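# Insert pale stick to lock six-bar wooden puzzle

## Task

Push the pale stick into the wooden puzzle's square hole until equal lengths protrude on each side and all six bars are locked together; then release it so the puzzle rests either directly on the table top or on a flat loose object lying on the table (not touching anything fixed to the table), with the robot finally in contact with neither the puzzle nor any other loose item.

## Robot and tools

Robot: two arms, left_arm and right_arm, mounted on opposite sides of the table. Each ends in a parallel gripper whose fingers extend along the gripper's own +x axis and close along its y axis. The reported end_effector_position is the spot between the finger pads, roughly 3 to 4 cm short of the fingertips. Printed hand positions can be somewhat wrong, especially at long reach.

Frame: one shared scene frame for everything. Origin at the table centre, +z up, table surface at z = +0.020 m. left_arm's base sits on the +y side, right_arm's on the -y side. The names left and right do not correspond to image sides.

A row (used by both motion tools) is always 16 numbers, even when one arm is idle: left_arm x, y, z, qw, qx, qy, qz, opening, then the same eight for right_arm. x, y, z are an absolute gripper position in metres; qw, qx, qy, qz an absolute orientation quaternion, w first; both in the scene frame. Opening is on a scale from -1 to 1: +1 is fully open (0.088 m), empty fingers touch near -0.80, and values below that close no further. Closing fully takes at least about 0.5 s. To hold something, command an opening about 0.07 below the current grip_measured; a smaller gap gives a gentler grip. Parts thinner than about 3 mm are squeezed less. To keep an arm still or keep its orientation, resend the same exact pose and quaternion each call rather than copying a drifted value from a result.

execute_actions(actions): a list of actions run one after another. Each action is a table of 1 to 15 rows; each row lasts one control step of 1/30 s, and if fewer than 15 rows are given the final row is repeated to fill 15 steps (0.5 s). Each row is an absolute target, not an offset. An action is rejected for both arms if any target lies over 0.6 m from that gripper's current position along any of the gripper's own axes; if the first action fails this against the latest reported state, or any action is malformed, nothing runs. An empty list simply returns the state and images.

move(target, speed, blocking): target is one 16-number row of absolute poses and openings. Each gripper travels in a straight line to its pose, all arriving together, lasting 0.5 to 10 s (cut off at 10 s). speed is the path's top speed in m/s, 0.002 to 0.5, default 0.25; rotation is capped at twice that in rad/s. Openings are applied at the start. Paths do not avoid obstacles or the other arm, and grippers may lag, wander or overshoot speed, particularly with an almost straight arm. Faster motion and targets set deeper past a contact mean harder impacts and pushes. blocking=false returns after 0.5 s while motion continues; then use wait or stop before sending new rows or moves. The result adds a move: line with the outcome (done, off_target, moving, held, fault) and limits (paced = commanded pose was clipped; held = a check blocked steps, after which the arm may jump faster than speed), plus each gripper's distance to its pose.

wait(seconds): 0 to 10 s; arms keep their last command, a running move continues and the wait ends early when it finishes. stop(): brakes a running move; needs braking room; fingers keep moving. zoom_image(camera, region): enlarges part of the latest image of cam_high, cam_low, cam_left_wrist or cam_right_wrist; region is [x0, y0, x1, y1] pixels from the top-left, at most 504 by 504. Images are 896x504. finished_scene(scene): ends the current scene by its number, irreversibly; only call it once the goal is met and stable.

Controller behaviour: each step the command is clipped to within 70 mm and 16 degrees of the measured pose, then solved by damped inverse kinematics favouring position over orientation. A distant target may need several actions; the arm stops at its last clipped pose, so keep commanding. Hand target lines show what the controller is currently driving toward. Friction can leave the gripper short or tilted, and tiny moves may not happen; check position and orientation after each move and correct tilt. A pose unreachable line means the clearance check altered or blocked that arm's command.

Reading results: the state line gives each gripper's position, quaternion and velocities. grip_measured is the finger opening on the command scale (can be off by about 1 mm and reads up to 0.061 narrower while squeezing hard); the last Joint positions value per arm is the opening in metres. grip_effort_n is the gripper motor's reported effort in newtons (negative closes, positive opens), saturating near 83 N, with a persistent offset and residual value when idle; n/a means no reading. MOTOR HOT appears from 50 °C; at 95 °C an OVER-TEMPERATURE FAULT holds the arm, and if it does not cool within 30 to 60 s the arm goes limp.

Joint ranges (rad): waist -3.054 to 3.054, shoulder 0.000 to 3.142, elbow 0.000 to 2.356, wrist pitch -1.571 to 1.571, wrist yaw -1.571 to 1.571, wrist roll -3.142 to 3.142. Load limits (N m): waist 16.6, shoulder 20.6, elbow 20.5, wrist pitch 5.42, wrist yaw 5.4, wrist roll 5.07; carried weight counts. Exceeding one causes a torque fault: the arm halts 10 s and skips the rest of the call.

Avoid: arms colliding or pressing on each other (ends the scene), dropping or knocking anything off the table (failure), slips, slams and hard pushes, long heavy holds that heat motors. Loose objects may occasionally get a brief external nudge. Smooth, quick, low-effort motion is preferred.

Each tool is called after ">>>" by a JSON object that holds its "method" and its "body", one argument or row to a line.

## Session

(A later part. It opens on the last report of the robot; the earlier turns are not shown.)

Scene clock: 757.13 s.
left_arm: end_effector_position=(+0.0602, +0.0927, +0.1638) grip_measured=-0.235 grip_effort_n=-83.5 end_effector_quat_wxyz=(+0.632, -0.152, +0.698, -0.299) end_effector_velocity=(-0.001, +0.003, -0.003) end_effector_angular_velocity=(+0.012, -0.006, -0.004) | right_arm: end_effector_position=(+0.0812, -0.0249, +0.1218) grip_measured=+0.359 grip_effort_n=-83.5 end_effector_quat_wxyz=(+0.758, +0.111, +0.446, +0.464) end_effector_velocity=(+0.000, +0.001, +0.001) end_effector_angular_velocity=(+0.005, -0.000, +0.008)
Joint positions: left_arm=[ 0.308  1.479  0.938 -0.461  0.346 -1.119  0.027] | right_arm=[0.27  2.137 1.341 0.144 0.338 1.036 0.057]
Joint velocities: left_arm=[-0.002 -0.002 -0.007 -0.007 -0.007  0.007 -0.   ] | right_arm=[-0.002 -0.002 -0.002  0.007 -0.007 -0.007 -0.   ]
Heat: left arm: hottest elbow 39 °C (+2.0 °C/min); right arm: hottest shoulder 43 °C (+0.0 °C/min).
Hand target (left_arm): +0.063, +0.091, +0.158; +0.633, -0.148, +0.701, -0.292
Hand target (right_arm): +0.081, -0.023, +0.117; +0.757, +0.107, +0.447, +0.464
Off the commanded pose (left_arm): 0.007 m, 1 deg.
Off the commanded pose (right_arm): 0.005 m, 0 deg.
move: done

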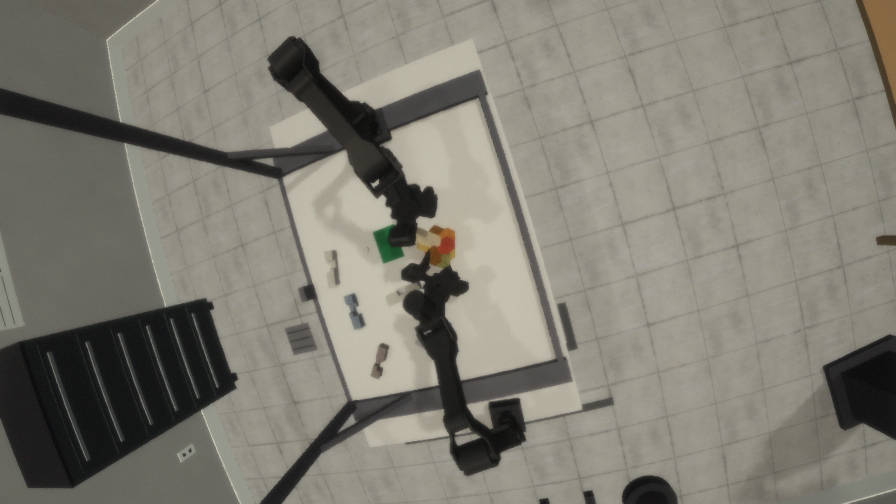

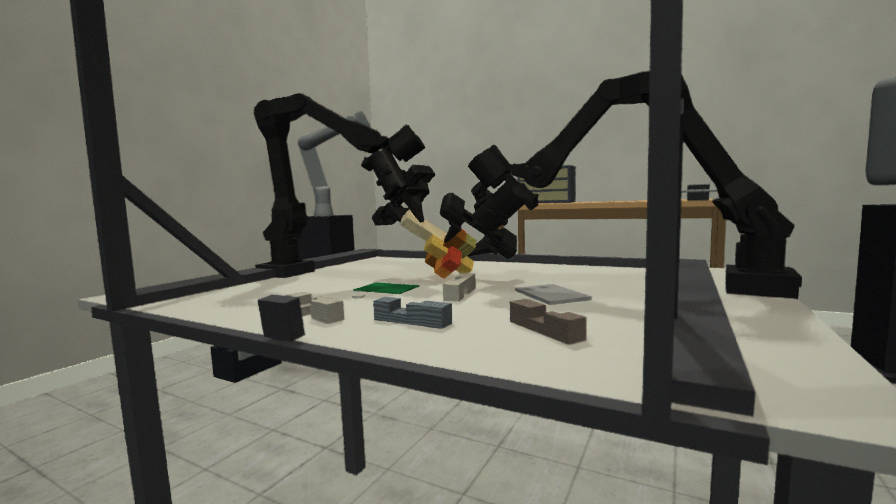

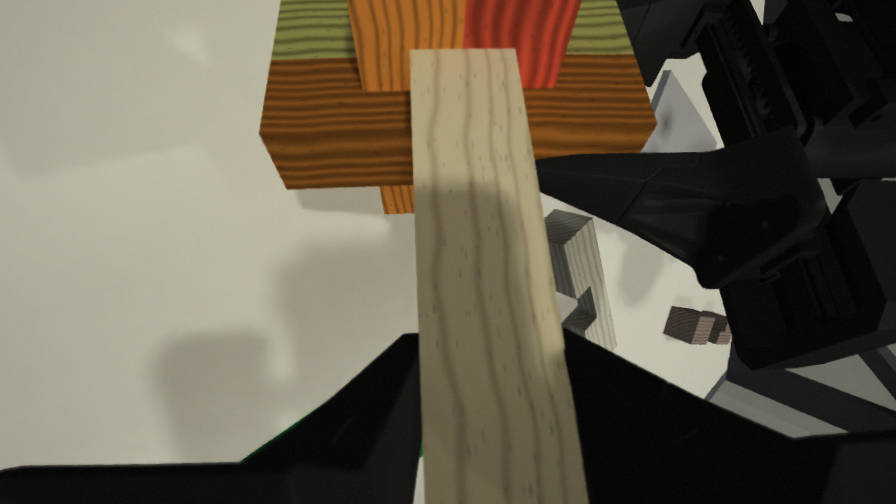

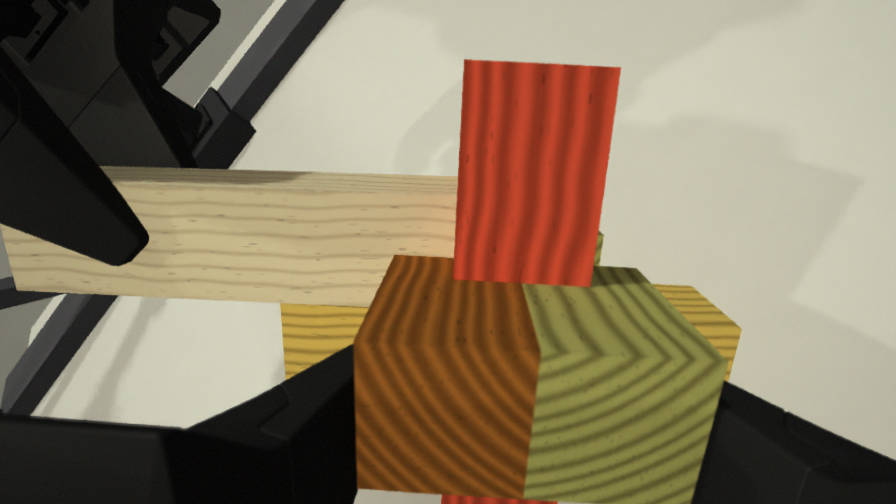

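>>> {"method": "move", "body": {
  "target": [0.0630,0.0882,0.1594,0.6336,-0.1481,0.7010,-0.2923,-0.31,0.0814,-0.0224,0.1175,0.7572,0.1073,0.447,0.464,0.3],
  "speed": 0.004
}}

Scene clock: 803.27 s.
left_arm: end_effector_position=(+0.0605, +0.0919, +0.1644) grip_measured=-0.235 grip_effort_n=-83.5 end_effector_quat_wxyz=(+0.632, -0.150, +0.700, -0.298) end_effector_velocity=(-0.001, +0.004, -0.003) end_effector_angular_velocity=(+0.022, -0.003, -0.004) | right_arm: end_effector_position=(+0.0812, -0.0249, +0.1217) grip_measured=+0.359 grip_effort_n=-83.5 end_effector_quat_wxyz=(+0.757, +0.111, +0.446, +0.464) end_effector_velocity=(+0.002, +0.000, +0.002) end_effector_angular_velocity=(+0.009, +0.003, -0.012)
Joint positions: left_arm=[ 0.308  1.485  0.948 -0.47   0.346 -1.119  0.027] | right_arm=[0.27  2.137 1.341 0.144 0.338 1.037 0.057]
Joint velocities: left_arm=[-0.002 -0.002 -0.002 -0.022 -0.007  0.007 -0.   ] | right_arm=[-0.002 -0.002 -0.002  0.007  0.007  0.007  0.   ]
Heat: left arm: hottest elbow 40 °C (+1.0 °C/min); right arm: hottest shoulder 43 °C (+0.0 °C/min).
Hand target (left_arm): +0.063, +0.088, +0.159; +0.634, -0.148, +0.701, -0.292
Hand target (right_arm): +0.081, -0.023, +0.118; +0.757, +0.107, +0.447, +0.464
Off the commanded pose (left_arm): 0.007 m, 1 deg.
Off the commanded pose (right_arm): 0.005 m, 0 deg.
move: done

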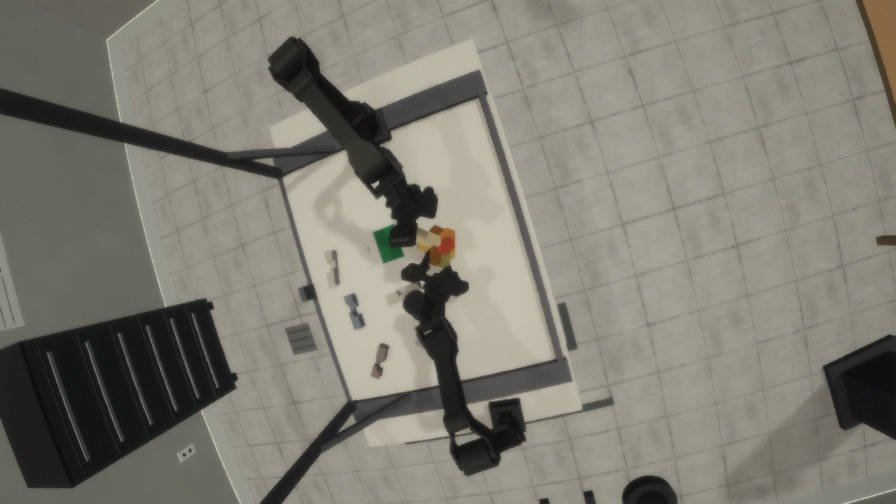

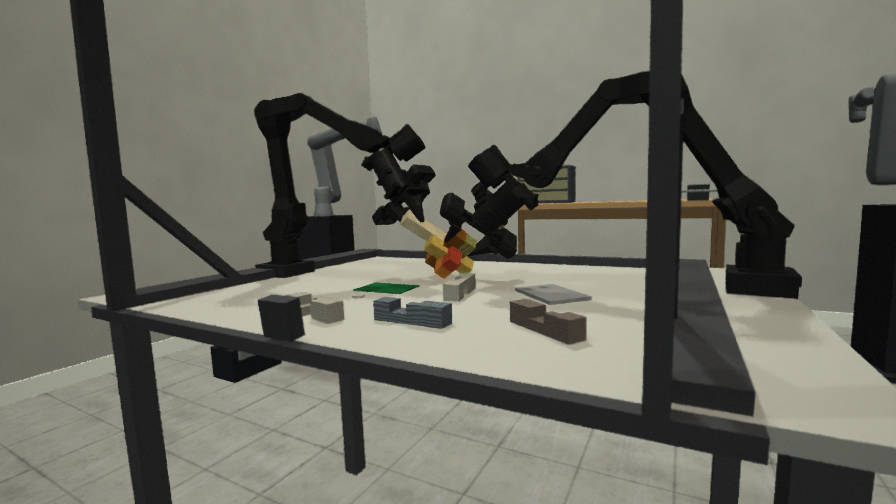

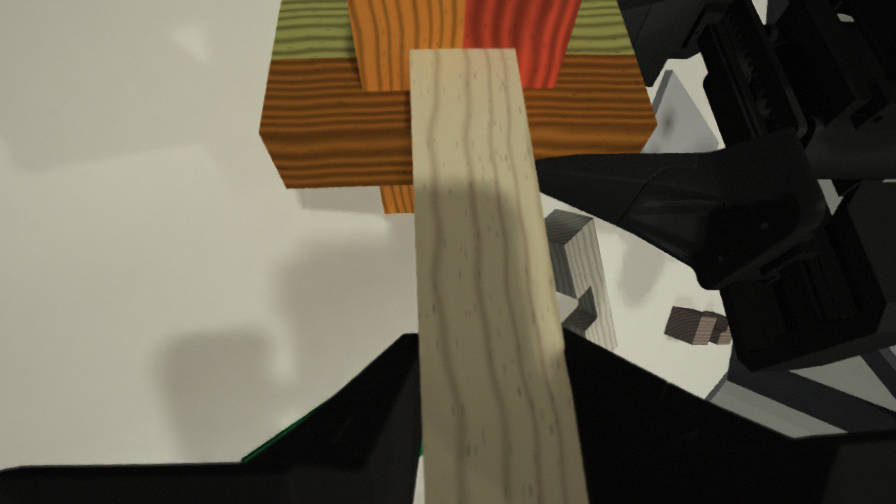

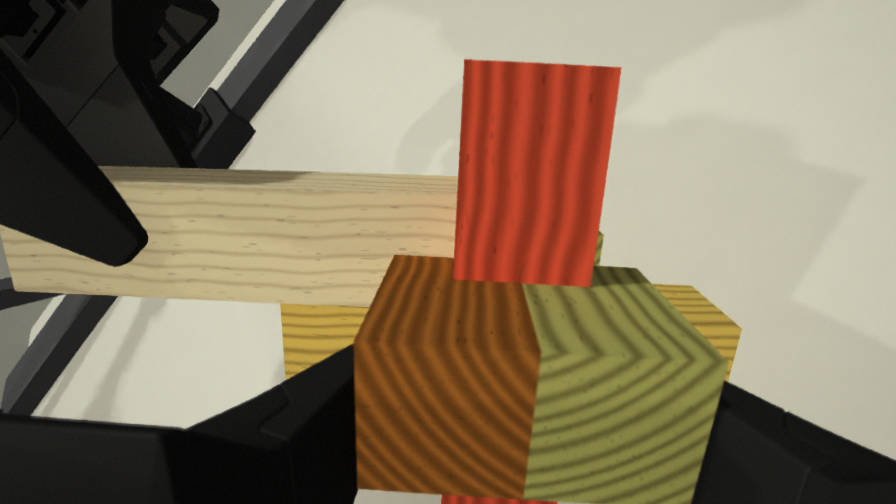

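>>> {"method": "move", "body": {
  "target": [0.0692,0.0945,0.1647,0.5903,-0.1311,0.7382,-0.2995,-0.31,0.0814,-0.0224,0.1175,0.7572,0.1073,0.447,0.464,0.3],
  "speed": 0.02
}}

Scene clock: 819.20 s.
left_arm: end_effector_position=(+0.0699, +0.0943, +0.1696) grip_measured=-0.235 grip_effort_n=-83.5 end_effector_quat_wxyz=(+0.594, -0.136, +0.732, -0.305) end_effector_velocity=(-0.001, +0.002, -0.001) end_effector_angular_velocity=(+0.011, +0.001, +0.007) | right_arm: end_effector_position=(+0.0811, -0.0248, +0.1218) grip_measured=+0.359 grip_effort_n=-83.5 end_effector_quat_wxyz=(+0.757, +0.110, +0.445, +0.465) end_effector_velocity=(+0.001, -0.001, -0.001) end_effector_angular_velocity=(-0.009, -0.003, +0.008)
Joint positions: left_arm=[ 0.389  1.535  1.022 -0.576  0.48  -1.024  0.027] | right_arm=[0.27  2.137 1.341 0.144 0.337 1.034 0.057]
Joint velocities: left_arm=[-0.002 -0.002 -0.002 -0.007 -0.007 -0.007 -0.   ] | right_arm=[-0.002 -0.002 -0.002 -0.007 -0.007 -0.007 -0.   ]
Heat: left arm: hottest elbow 40 °C (+1.0 °C/min); right arm: hottest shoulder 43 °C (+0.0 °C/min).
Hand target (left_arm): +0.069, +0.094, +0.165; +0.590, -0.132, +0.738, -0.300
Hand target (right_arm): +0.081, -0.023, +0.117; +0.757, +0.107, +0.447, +0.464
Off the commanded pose (left_arm): 0.005 m, 1 deg.
Off the commanded pose (right_arm): 0.005 m, 0 deg.
move: done

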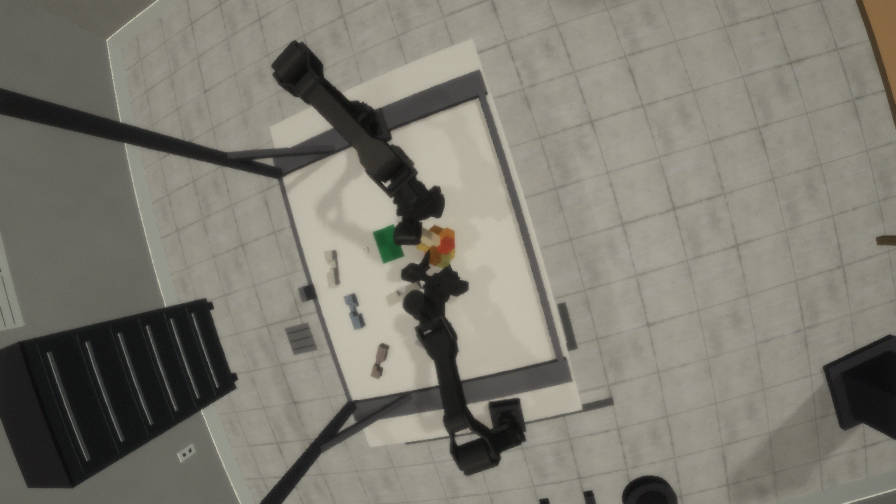

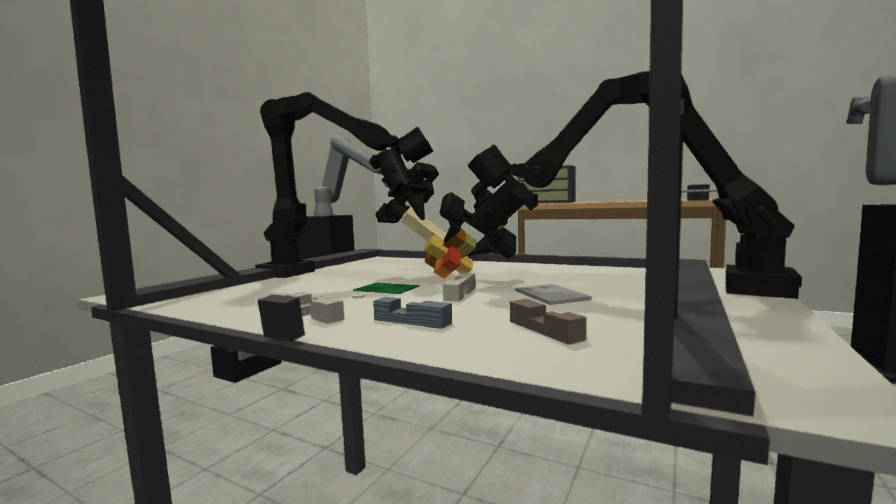

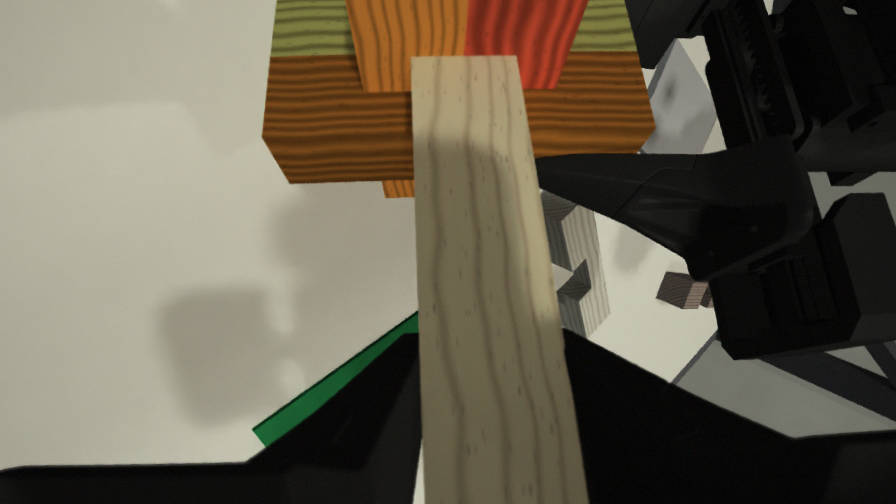

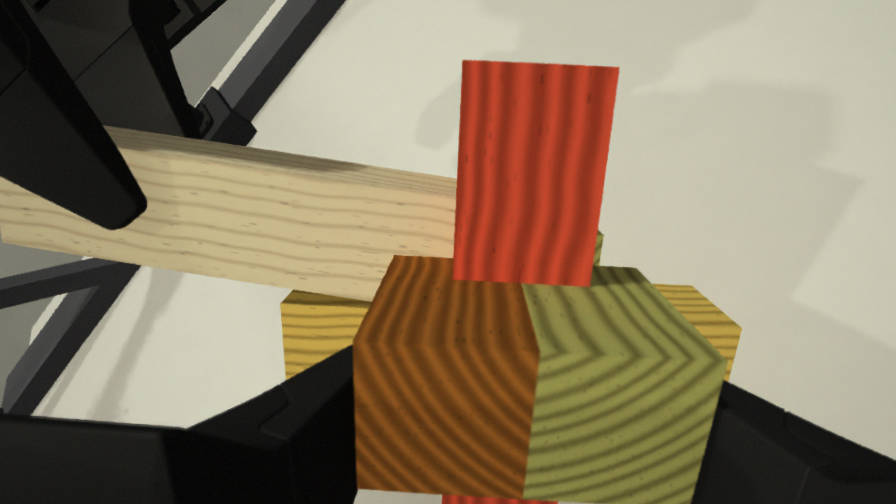

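>>> {"method": "zoom_image", "body": {
  "camera": "cam_left_wrist",
  "region": [390, 20, 540, 110]
}}

Region (390, 20, 540, 110) of cam_left_wrist's 896x504 image, scaled by 3.360, with more detail than that image has; it fills the top 302 rows of this view, and the rest is white.

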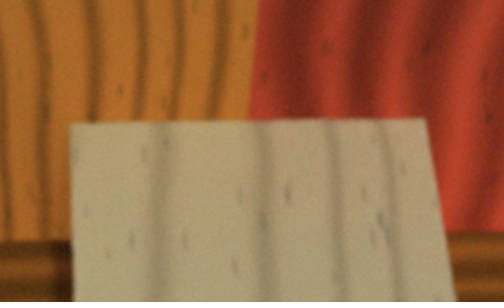

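>>> {"method": "move", "body": {
  "target": [0.0670,0.0924,0.1604,0.5903,-0.1311,0.7382,-0.2995,-0.29,0.0814,-0.0224,0.1175,0.7572,0.1073,0.447,0.464,0.3],
  "speed": 0.008
}}

Scene clock: 852.87 s.
left_arm: end_effector_position=(+0.0701, +0.0931, +0.1689) grip_measured=-0.235 grip_effort_n=-83.5 end_effector_quat_wxyz=(+0.594, -0.137, +0.731, -0.306) end_effector_velocity=(+0.000, -0.001, +0.000) end_effector_angular_velocity=(-0.002, -0.005, +0.007) | right_arm: end_effector_position=(+0.0810, -0.0247, +0.1220) grip_measured=+0.359 grip_effort_n=-83.5 end_effector_quat_wxyz=(+0.757, +0.110, +0.445, +0.465) end_effector_velocity=(+0.001, -0.003, -0.004) end_effector_angular_velocity=(-0.026, -0.018, +0.016)
Joint positions: left_arm=[ 0.388  1.539  1.022 -0.569  0.48  -1.026  0.027] | right_arm=[0.27  2.137 1.342 0.144 0.337 1.034 0.057]
Joint velocities: left_arm=[-0.002 -0.002 -0.002  0.007 -0.007 -0.007  0.   ] | right_arm=[-0.002 -0.002 -0.002 -0.022 -0.007 -0.022 -0.   ]
Heat: left arm: hottest elbow 40 °C (+0.0 °C/min); right arm: hottest shoulder 43 °C (+0.0 °C/min).
Hand target (left_arm): +0.067, +0.093, +0.160; +0.590, -0.131, +0.738, -0.299
Hand target (right_arm): +0.081, -0.022, +0.118; +0.757, +0.108, +0.447, +0.464
Off the commanded pose (left_arm): 0.009 m, 1 deg.
Off the commanded pose (right_arm): 0.005 m, 0 deg.
move: off_target (left_arm)

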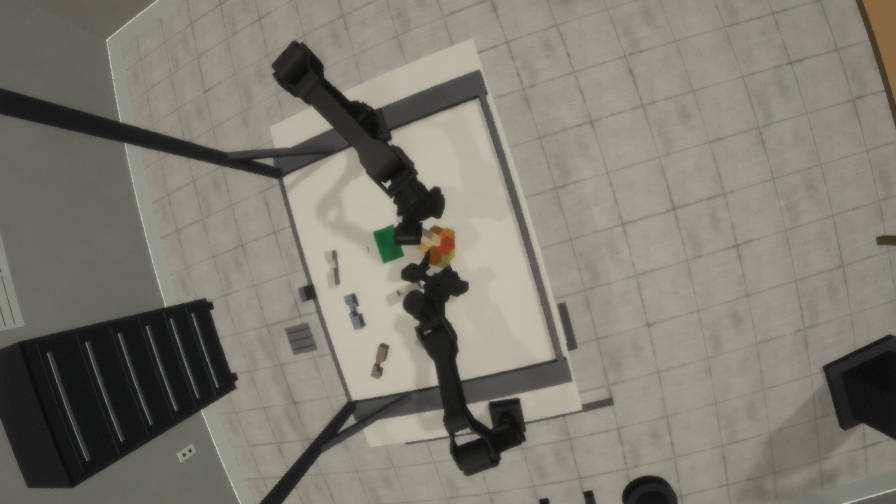

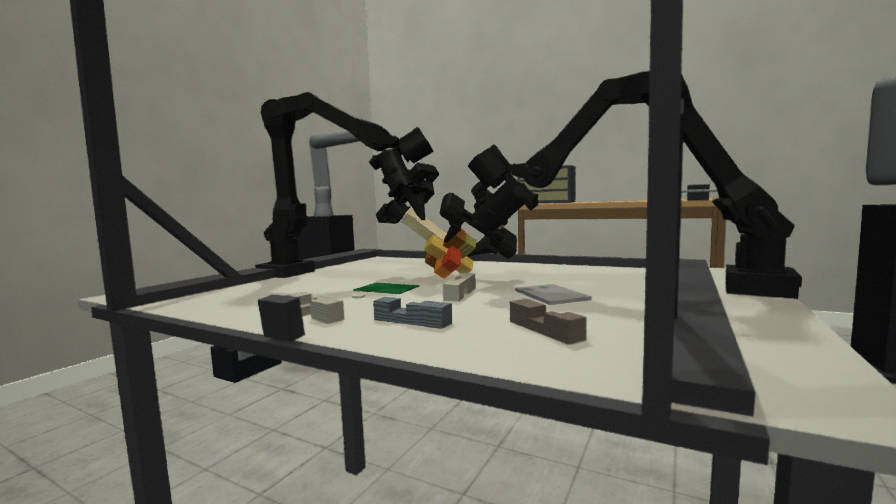

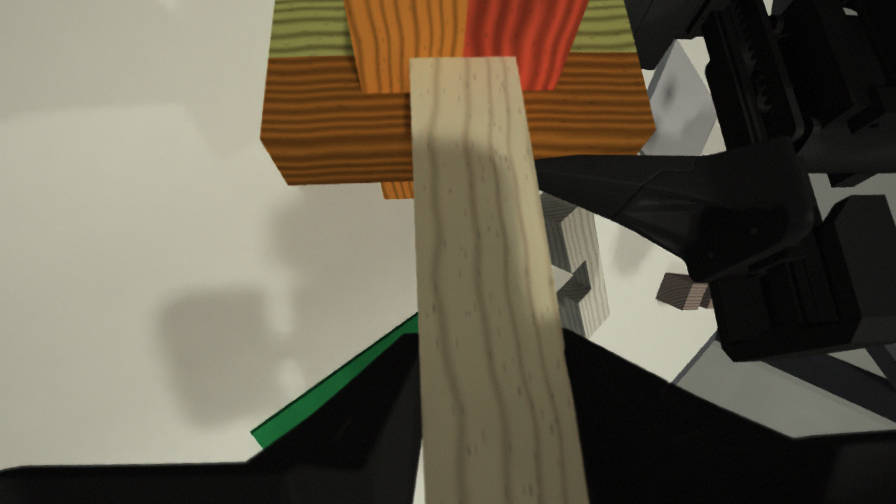

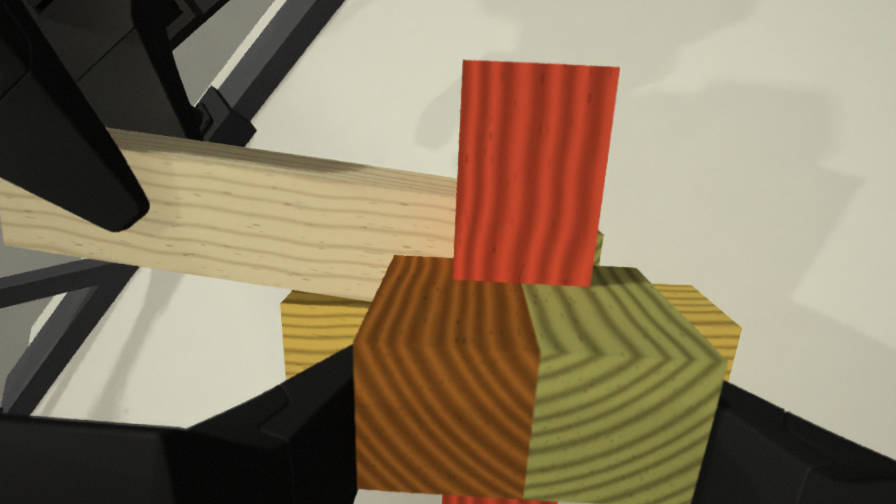

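>>> {"method": "execute_actions", "body": {
  "actions": [
    [[0.0674,0.0920,0.1600,0.5903,-0.1311,0.7382,-0.2995,-0.26,0.0814,-0.0224,0.1175,0.7572,0.1073,0.447,0.464,0.3]],
    [[0.0680,0.0915,0.1594,0.5903,-0.1311,0.7382,-0.2995,-0.235,0.0814,-0.0224,0.1175,0.7572,0.1073,0.447,0.464,0.3]]
  ]
}}

Scene clock: 865.30 s.
left_arm: end_effector_position=(+0.0704, +0.0925, +0.1679) grip_measured=-0.224 grip_effort_n=-59.8 end_effector_quat_wxyz=(+0.594, -0.137, +0.732, -0.306) end_effector_velocity=(-0.002, +0.005, -0.004) end_effector_angular_velocity=(+0.029, +0.009, +0.007) | right_arm: end_effector_position=(+0.0810, -0.0248, +0.1219) grip_measured=+0.359 grip_effort_n=-83.5 end_effector_quat_wxyz=(+0.757, +0.110, +0.446, +0.465) end_effector_velocity=(+0.000, +0.001, +0.001) end_effector_angular_velocity=(+0.005, -0.000, +0.008)
Joint positions: left_arm=[ 0.388  1.543  1.022 -0.566  0.48  -1.026  0.028] | right_arm=[0.27  2.137 1.342 0.143 0.337 1.034 0.057]
Joint velocities: left_arm=[-0.002 -0.002 -0.007 -0.022 -0.007 -0.007 -0.   ] | right_arm=[-0.002 -0.002 -0.002  0.007 -0.007 -0.007 -0.   ]
Heat: left arm: hottest elbow 39 °C (-1.0 °C/min); right arm: hottest shoulder 43 °C (+0.0 °C/min).
Hand target (left_arm): +0.068, +0.092, +0.160; +0.590, -0.131, +0.738, -0.299
Hand target (right_arm): +0.081, -0.023, +0.118; +0.757, +0.107, +0.447, +0.464
Off the commanded pose (left_arm): 0.009 m, 1 deg.
Off the commanded pose (right_arm): 0.005 m, 0 deg.

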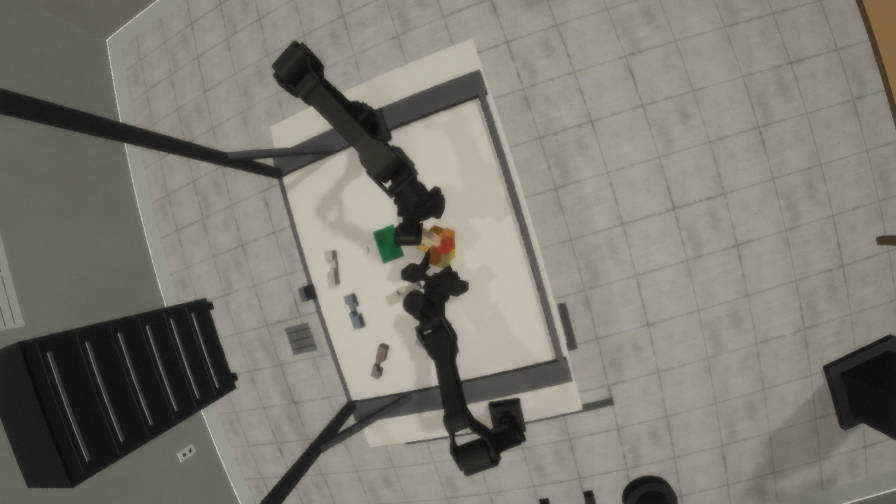

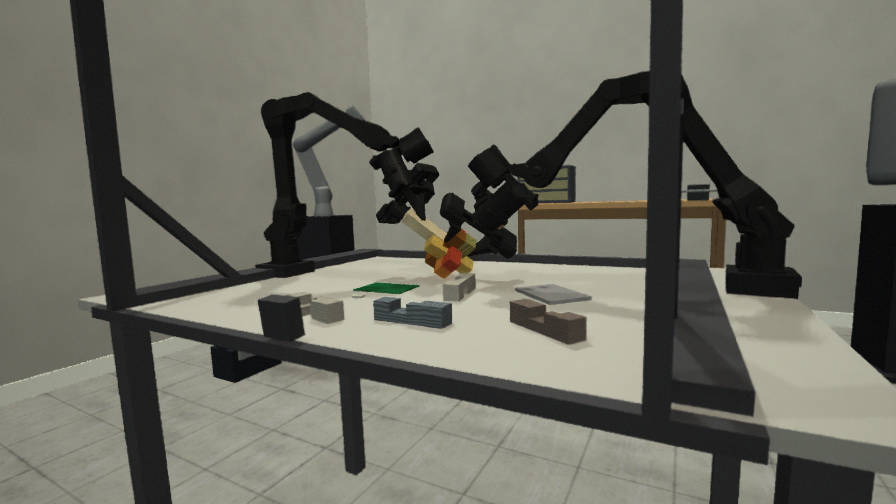

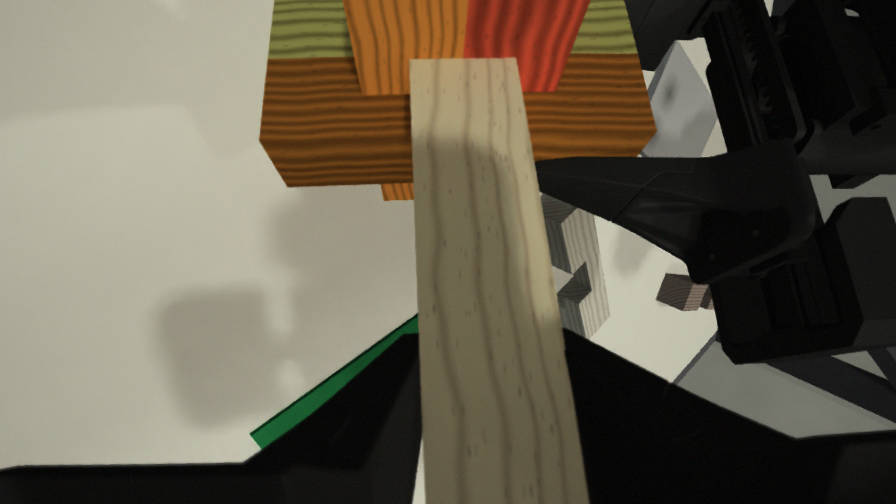

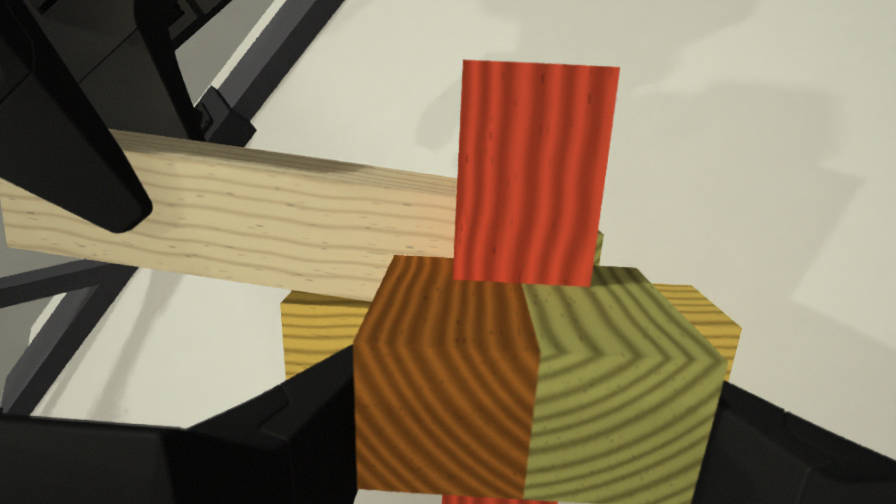

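>>> {"method": "execute_actions", "body": {
  "actions": [
    [[0.0670,0.0912,0.1587,0.5903,-0.1311,0.7382,-0.2995,-0.22,0.0814,-0.0224,0.1175,0.7572,0.1073,0.447,0.464,0.3]],
    [[0.0660,0.0908,0.1579,0.5903,-0.1311,0.7382,-0.2995,-0.215,0.0814,-0.0224,0.1175,0.7572,0.1073,0.447,0.464,0.3]],
    [[0.0650,0.0905,0.1571,0.5903,-0.1311,0.7382,-0.2995,-0.215,0.0814,-0.0224,0.1175,0.7572,0.1073,0.447,0.464,0.3]]
  ]
}}

Scene clock: 871.47 s.
left_arm: end_effector_position=(+0.0673, +0.0912, +0.1660) grip_measured=-0.209 grip_effort_n=-30.9 end_effector_quat_wxyz=(+0.593, -0.136, +0.732, -0.307) end_effector_velocity=(-0.001, +0.002, -0.001) end_effector_angular_velocity=(+0.007, -0.007, -0.005) | right_arm: end_effector_position=(+0.0810, -0.0248, +0.1219) grip_measured=+0.359 grip_effort_n=-83.5 end_effector_quat_wxyz=(+0.757, +0.110, +0.446, +0.465) end_effector_velocity=(-0.002, +0.001, +0.001) end_effector_angular_velocity=(+0.003, +0.009, +0.019)
Joint positions: left_arm=[ 0.378  1.546  1.016 -0.554  0.477 -1.033  0.029] | right_arm=[0.27  2.137 1.342 0.143 0.337 1.034 0.057]
Joint velocities: left_arm=[-0.002 -0.002 -0.002 -0.007 -0.007  0.007  0.   ] | right_arm=[-0.002 -0.002 -0.002  0.007 -0.022 -0.007 -0.   ]
Heat: left arm: hottest elbow 39 °C (-1.0 °C/min); right arm: hottest shoulder 43 °C (+0.0 °C/min).
Hand target (left_arm): +0.065, +0.091, +0.157; +0.590, -0.131, +0.738, -0.299
Hand target (right_arm): +0.081, -0.023, +0.118; +0.757, +0.107, +0.447, +0.464
Off the commanded pose (left_arm): 0.009 m, 1 deg.
Off the commanded pose (right_arm): 0.005 m, 0 deg.

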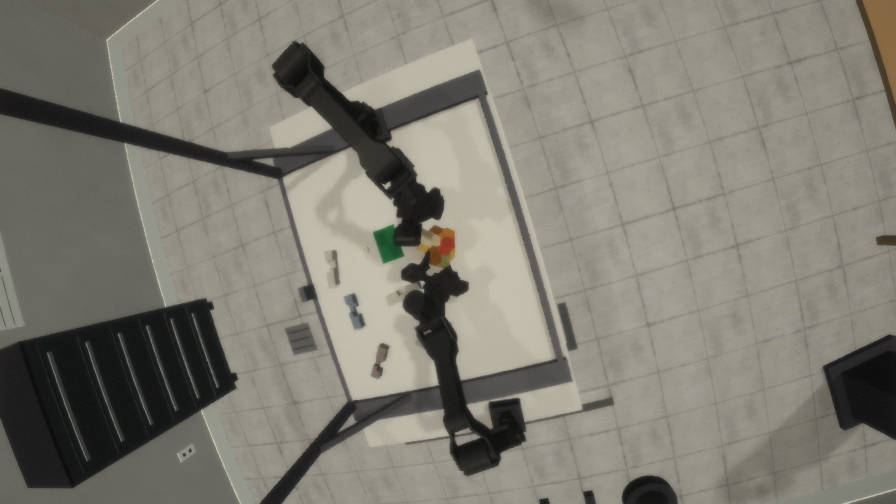

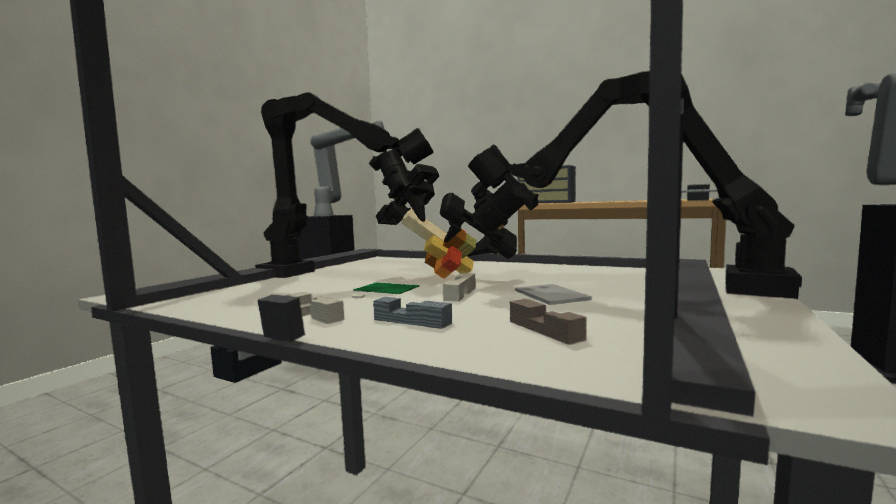

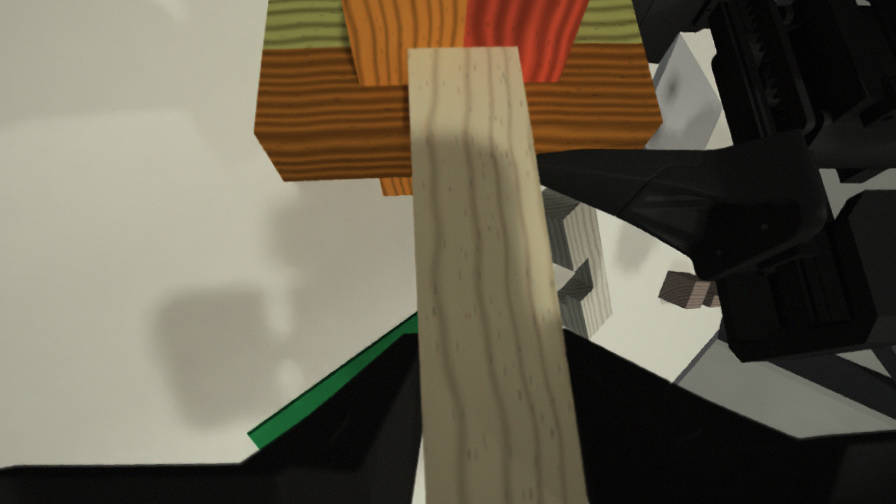

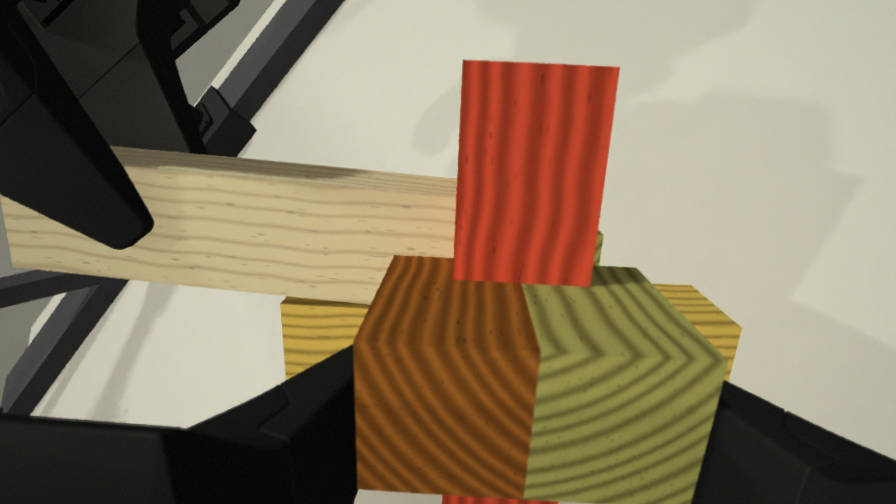

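>>> {"method": "execute_actions", "body": {
  "actions": [
    [[0.0651,0.0896,0.1559,0.5903,-0.1311,0.7382,-0.2995,-0.215,0.0814,-0.0224,0.1175,0.7572,0.1073,0.447,0.464,0.3]],
    [[0.0652,0.0886,0.1546,0.5903,-0.1311,0.7382,-0.2995,-0.215,0.0814,-0.0224,0.1175,0.7572,0.1073,0.447,0.464,0.3]],
    [[0.0653,0.0877,0.1534,0.5903,-0.1311,0.7382,-0.2995,-0.215,0.0814,-0.0224,0.1175,0.7572,0.1073,0.447,0.464,0.3]]
  ]
}}

Scene clock: 878.17 s.
left_arm: end_effector_position=(+0.0650, +0.0895, +0.1629) grip_measured=-0.209 grip_effort_n=-30.9 end_effector_quat_wxyz=(+0.591, -0.133, +0.733, -0.307) end_effector_velocity=(+0.001, -0.002, +0.002) end_effector_angular_velocity=(-0.007, -0.007, +0.007) | right_arm: end_effector_position=(+0.0813, -0.0249, +0.1216) grip_measured=+0.359 grip_effort_n=-83.5 end_effector_quat_wxyz=(+0.758, +0.110, +0.446, +0.464) end_effector_velocity=(-0.002, -0.001, -0.002) end_effector_angular_velocity=(-0.011, +0.006, +0.019)
Joint positions: left_arm=[ 0.37   1.555  1.013 -0.544  0.477 -1.036  0.029] | right_arm=[0.27  2.137 1.342 0.142 0.337 1.034 0.057]
Joint velocities: left_arm=[-0.002 -0.002  0.002  0.007 -0.007 -0.007 -0.001] | right_arm=[-0.002 -0.002 -0.002 -0.007 -0.022 -0.007 -0.   ]
Heat: left arm: hottest elbow 38 °C (-2.0 °C/min); right arm: hottest shoulder 43 °C (+0.0 °C/min).
Hand target (left_arm): +0.065, +0.088, +0.154; +0.590, -0.131, +0.738, -0.300
Hand target (right_arm): +0.081, -0.023, +0.117; +0.757, +0.107, +0.447, +0.464
Off the commanded pose (left_arm): 0.010 m, 1 deg.
Off the commanded pose (right_arm): 0.005 m, 0 deg.

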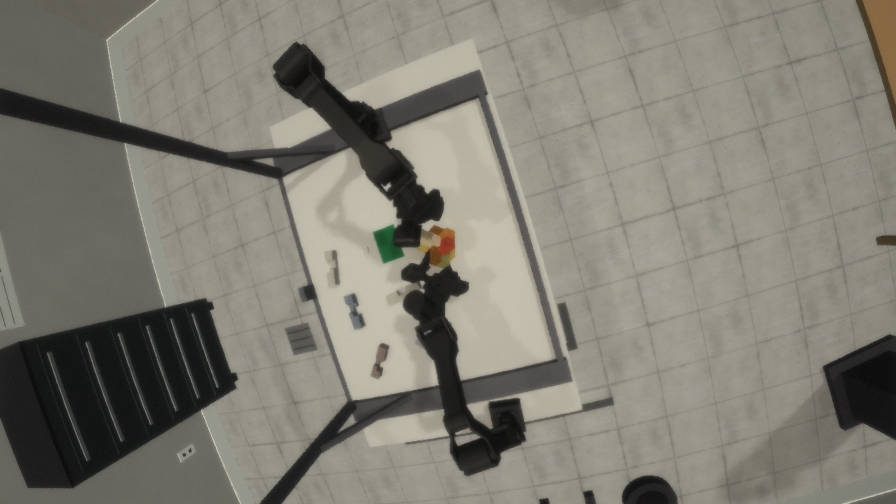

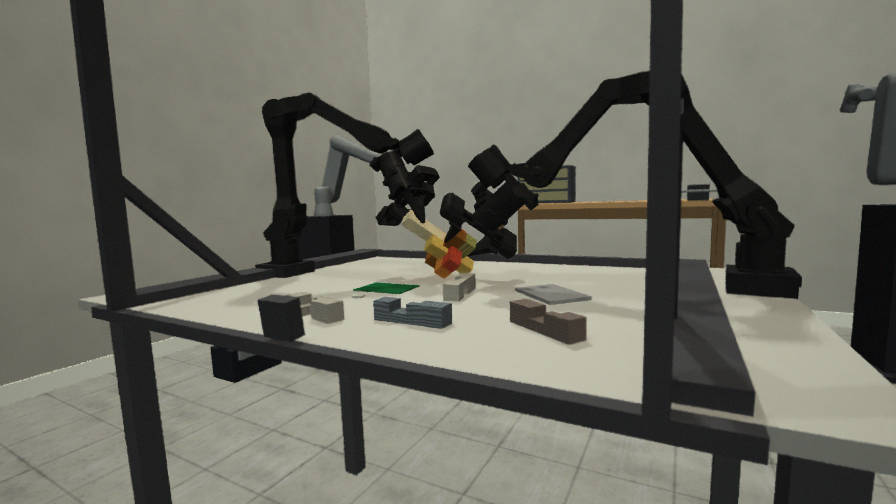

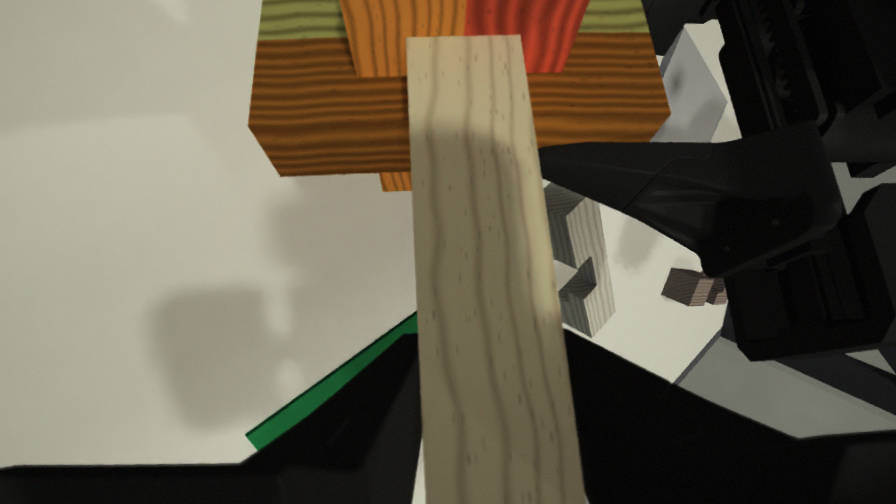

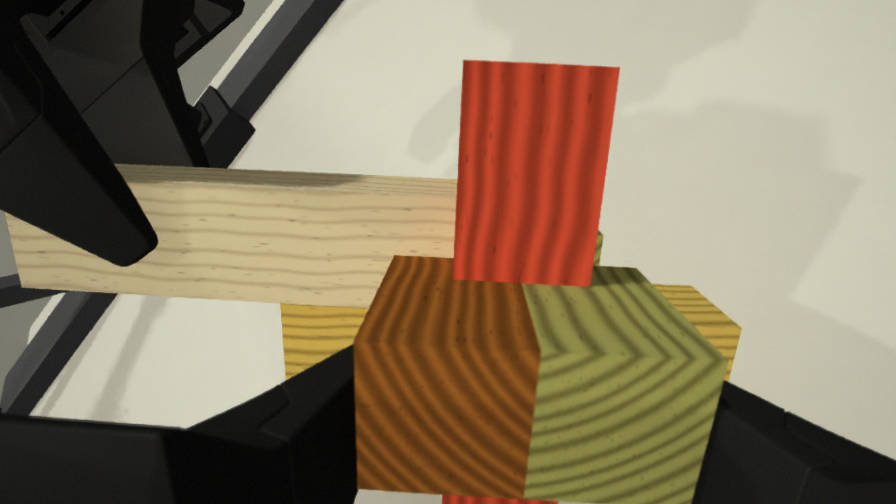

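>>> {"method": "execute_actions", "body": {
  "actions": [
    [[0.0667,0.0872,0.1531,0.5903,-0.1311,0.7382,-0.2995,-0.26,0.0814,-0.0224,0.1175,0.7572,0.1073,0.447,0.464,0.3]],
    [[0.0682,0.0866,0.1528,0.5903,-0.1311,0.7382,-0.2995,-0.26,0.0814,-0.0224,0.1175,0.7572,0.1073,0.447,0.464,0.3]],
    [[0.0696,0.0861,0.1525,0.5903,-0.1311,0.7382,-0.2995,-0.26,0.0814,-0.0224,0.1175,0.7572,0.1073,0.447,0.464,0.3]]
  ]
}}

Scene clock: 885.37 s.
left_arm: end_effector_position=(+0.0654, +0.0895, +0.1616) grip_measured=-0.224 grip_effort_n=-83.5 end_effector_quat_wxyz=(+0.588, -0.134, +0.736, -0.307) end_effector_velocity=(+0.002, -0.000, -0.002) end_effector_angular_velocity=(+0.011, -0.007, +0.025) | right_arm: end_effector_position=(+0.0815, -0.0250, +0.1215) grip_measured=+0.359 grip_effort_n=-83.5 end_effector_quat_wxyz=(+0.758, +0.109, +0.446, +0.464) end_effector_velocity=(+0.005, -0.001, -0.001) end_effector_angular_velocity=(-0.008, -0.012, -0.009)
Joint positions: left_arm=[ 0.374  1.56   1.013 -0.544  0.486 -1.033  0.028] | right_arm=[0.27  2.137 1.342 0.141 0.337 1.034 0.057]
Joint velocities: left_arm=[-0.002  0.002 -0.002  0.007 -0.022 -0.022 -0.   ] | right_arm=[-0.007 -0.002 -0.002 -0.007  0.007 -0.007 -0.   ]
Heat: left arm: hottest elbow 38 °C (-2.0 °C/min); right arm: hottest shoulder 43 °C (+0.0 °C/min).
Hand target (left_arm): +0.069, +0.087, +0.153; +0.590, -0.131, +0.738, -0.299
Hand target (right_arm): +0.082, -0.023, +0.117; +0.757, +0.107, +0.447, +0.464
Off the commanded pose (left_arm): 0.011 m, 1 deg.
Off the commanded pose (right_arm): 0.005 m, 0 deg.

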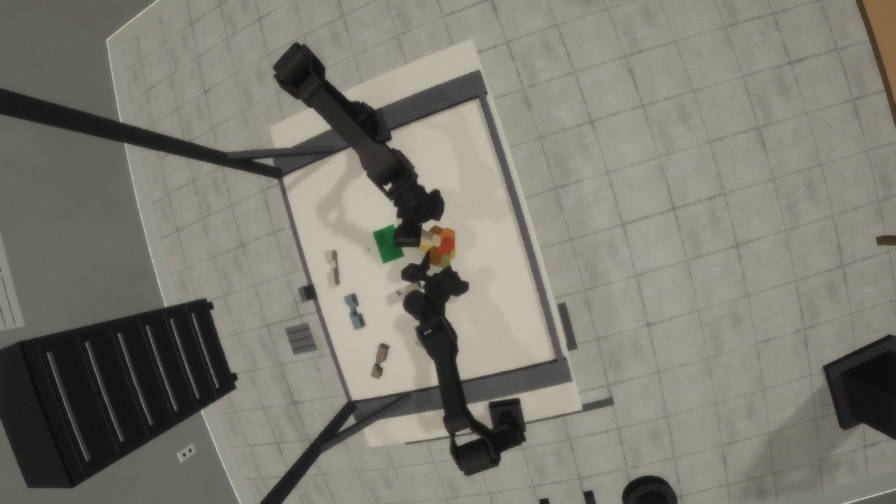

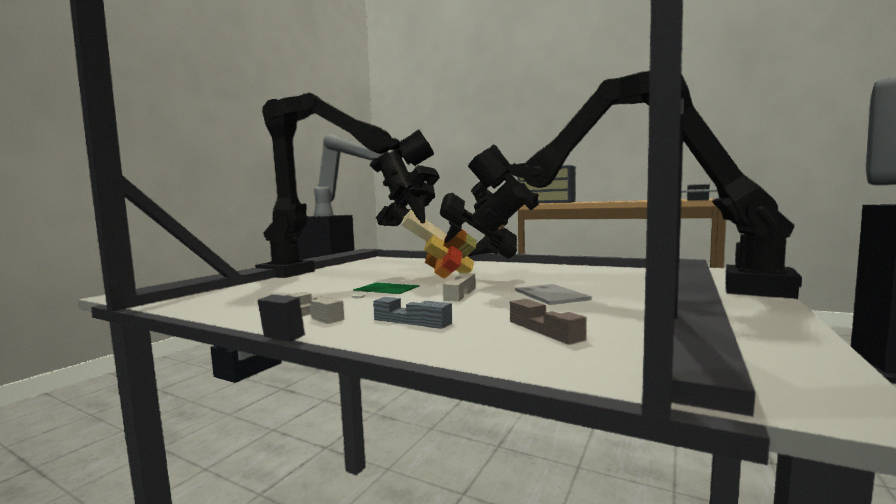

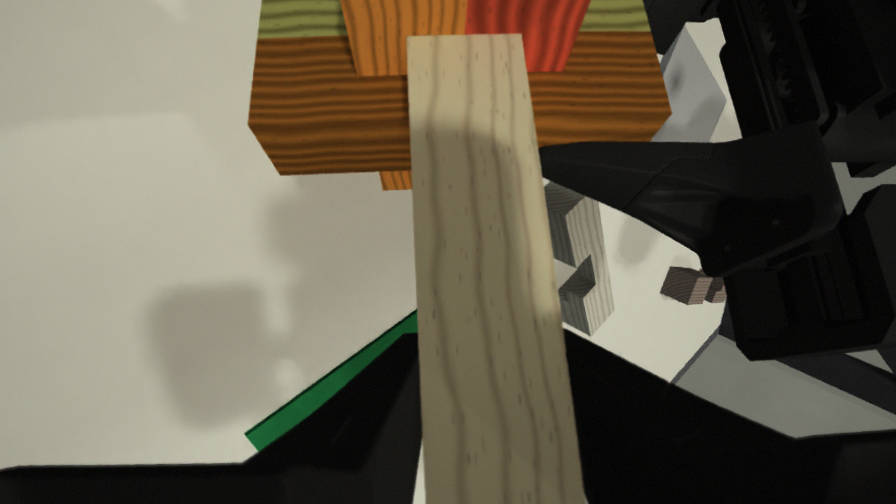

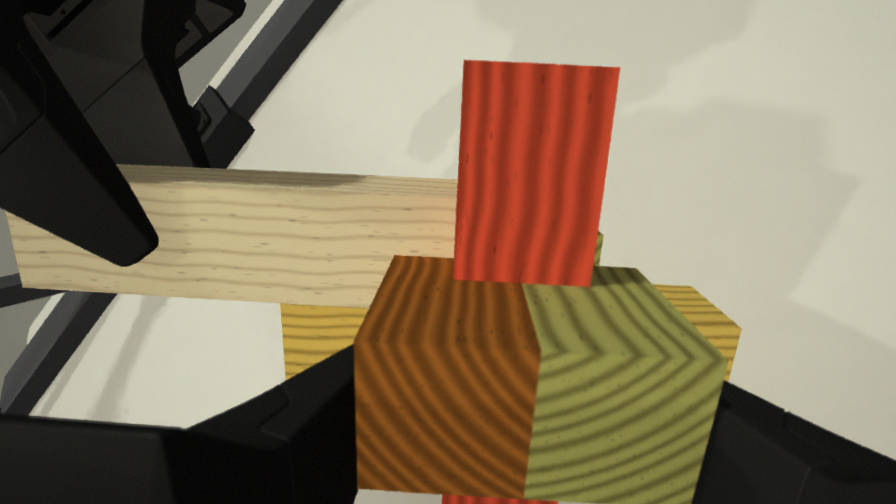

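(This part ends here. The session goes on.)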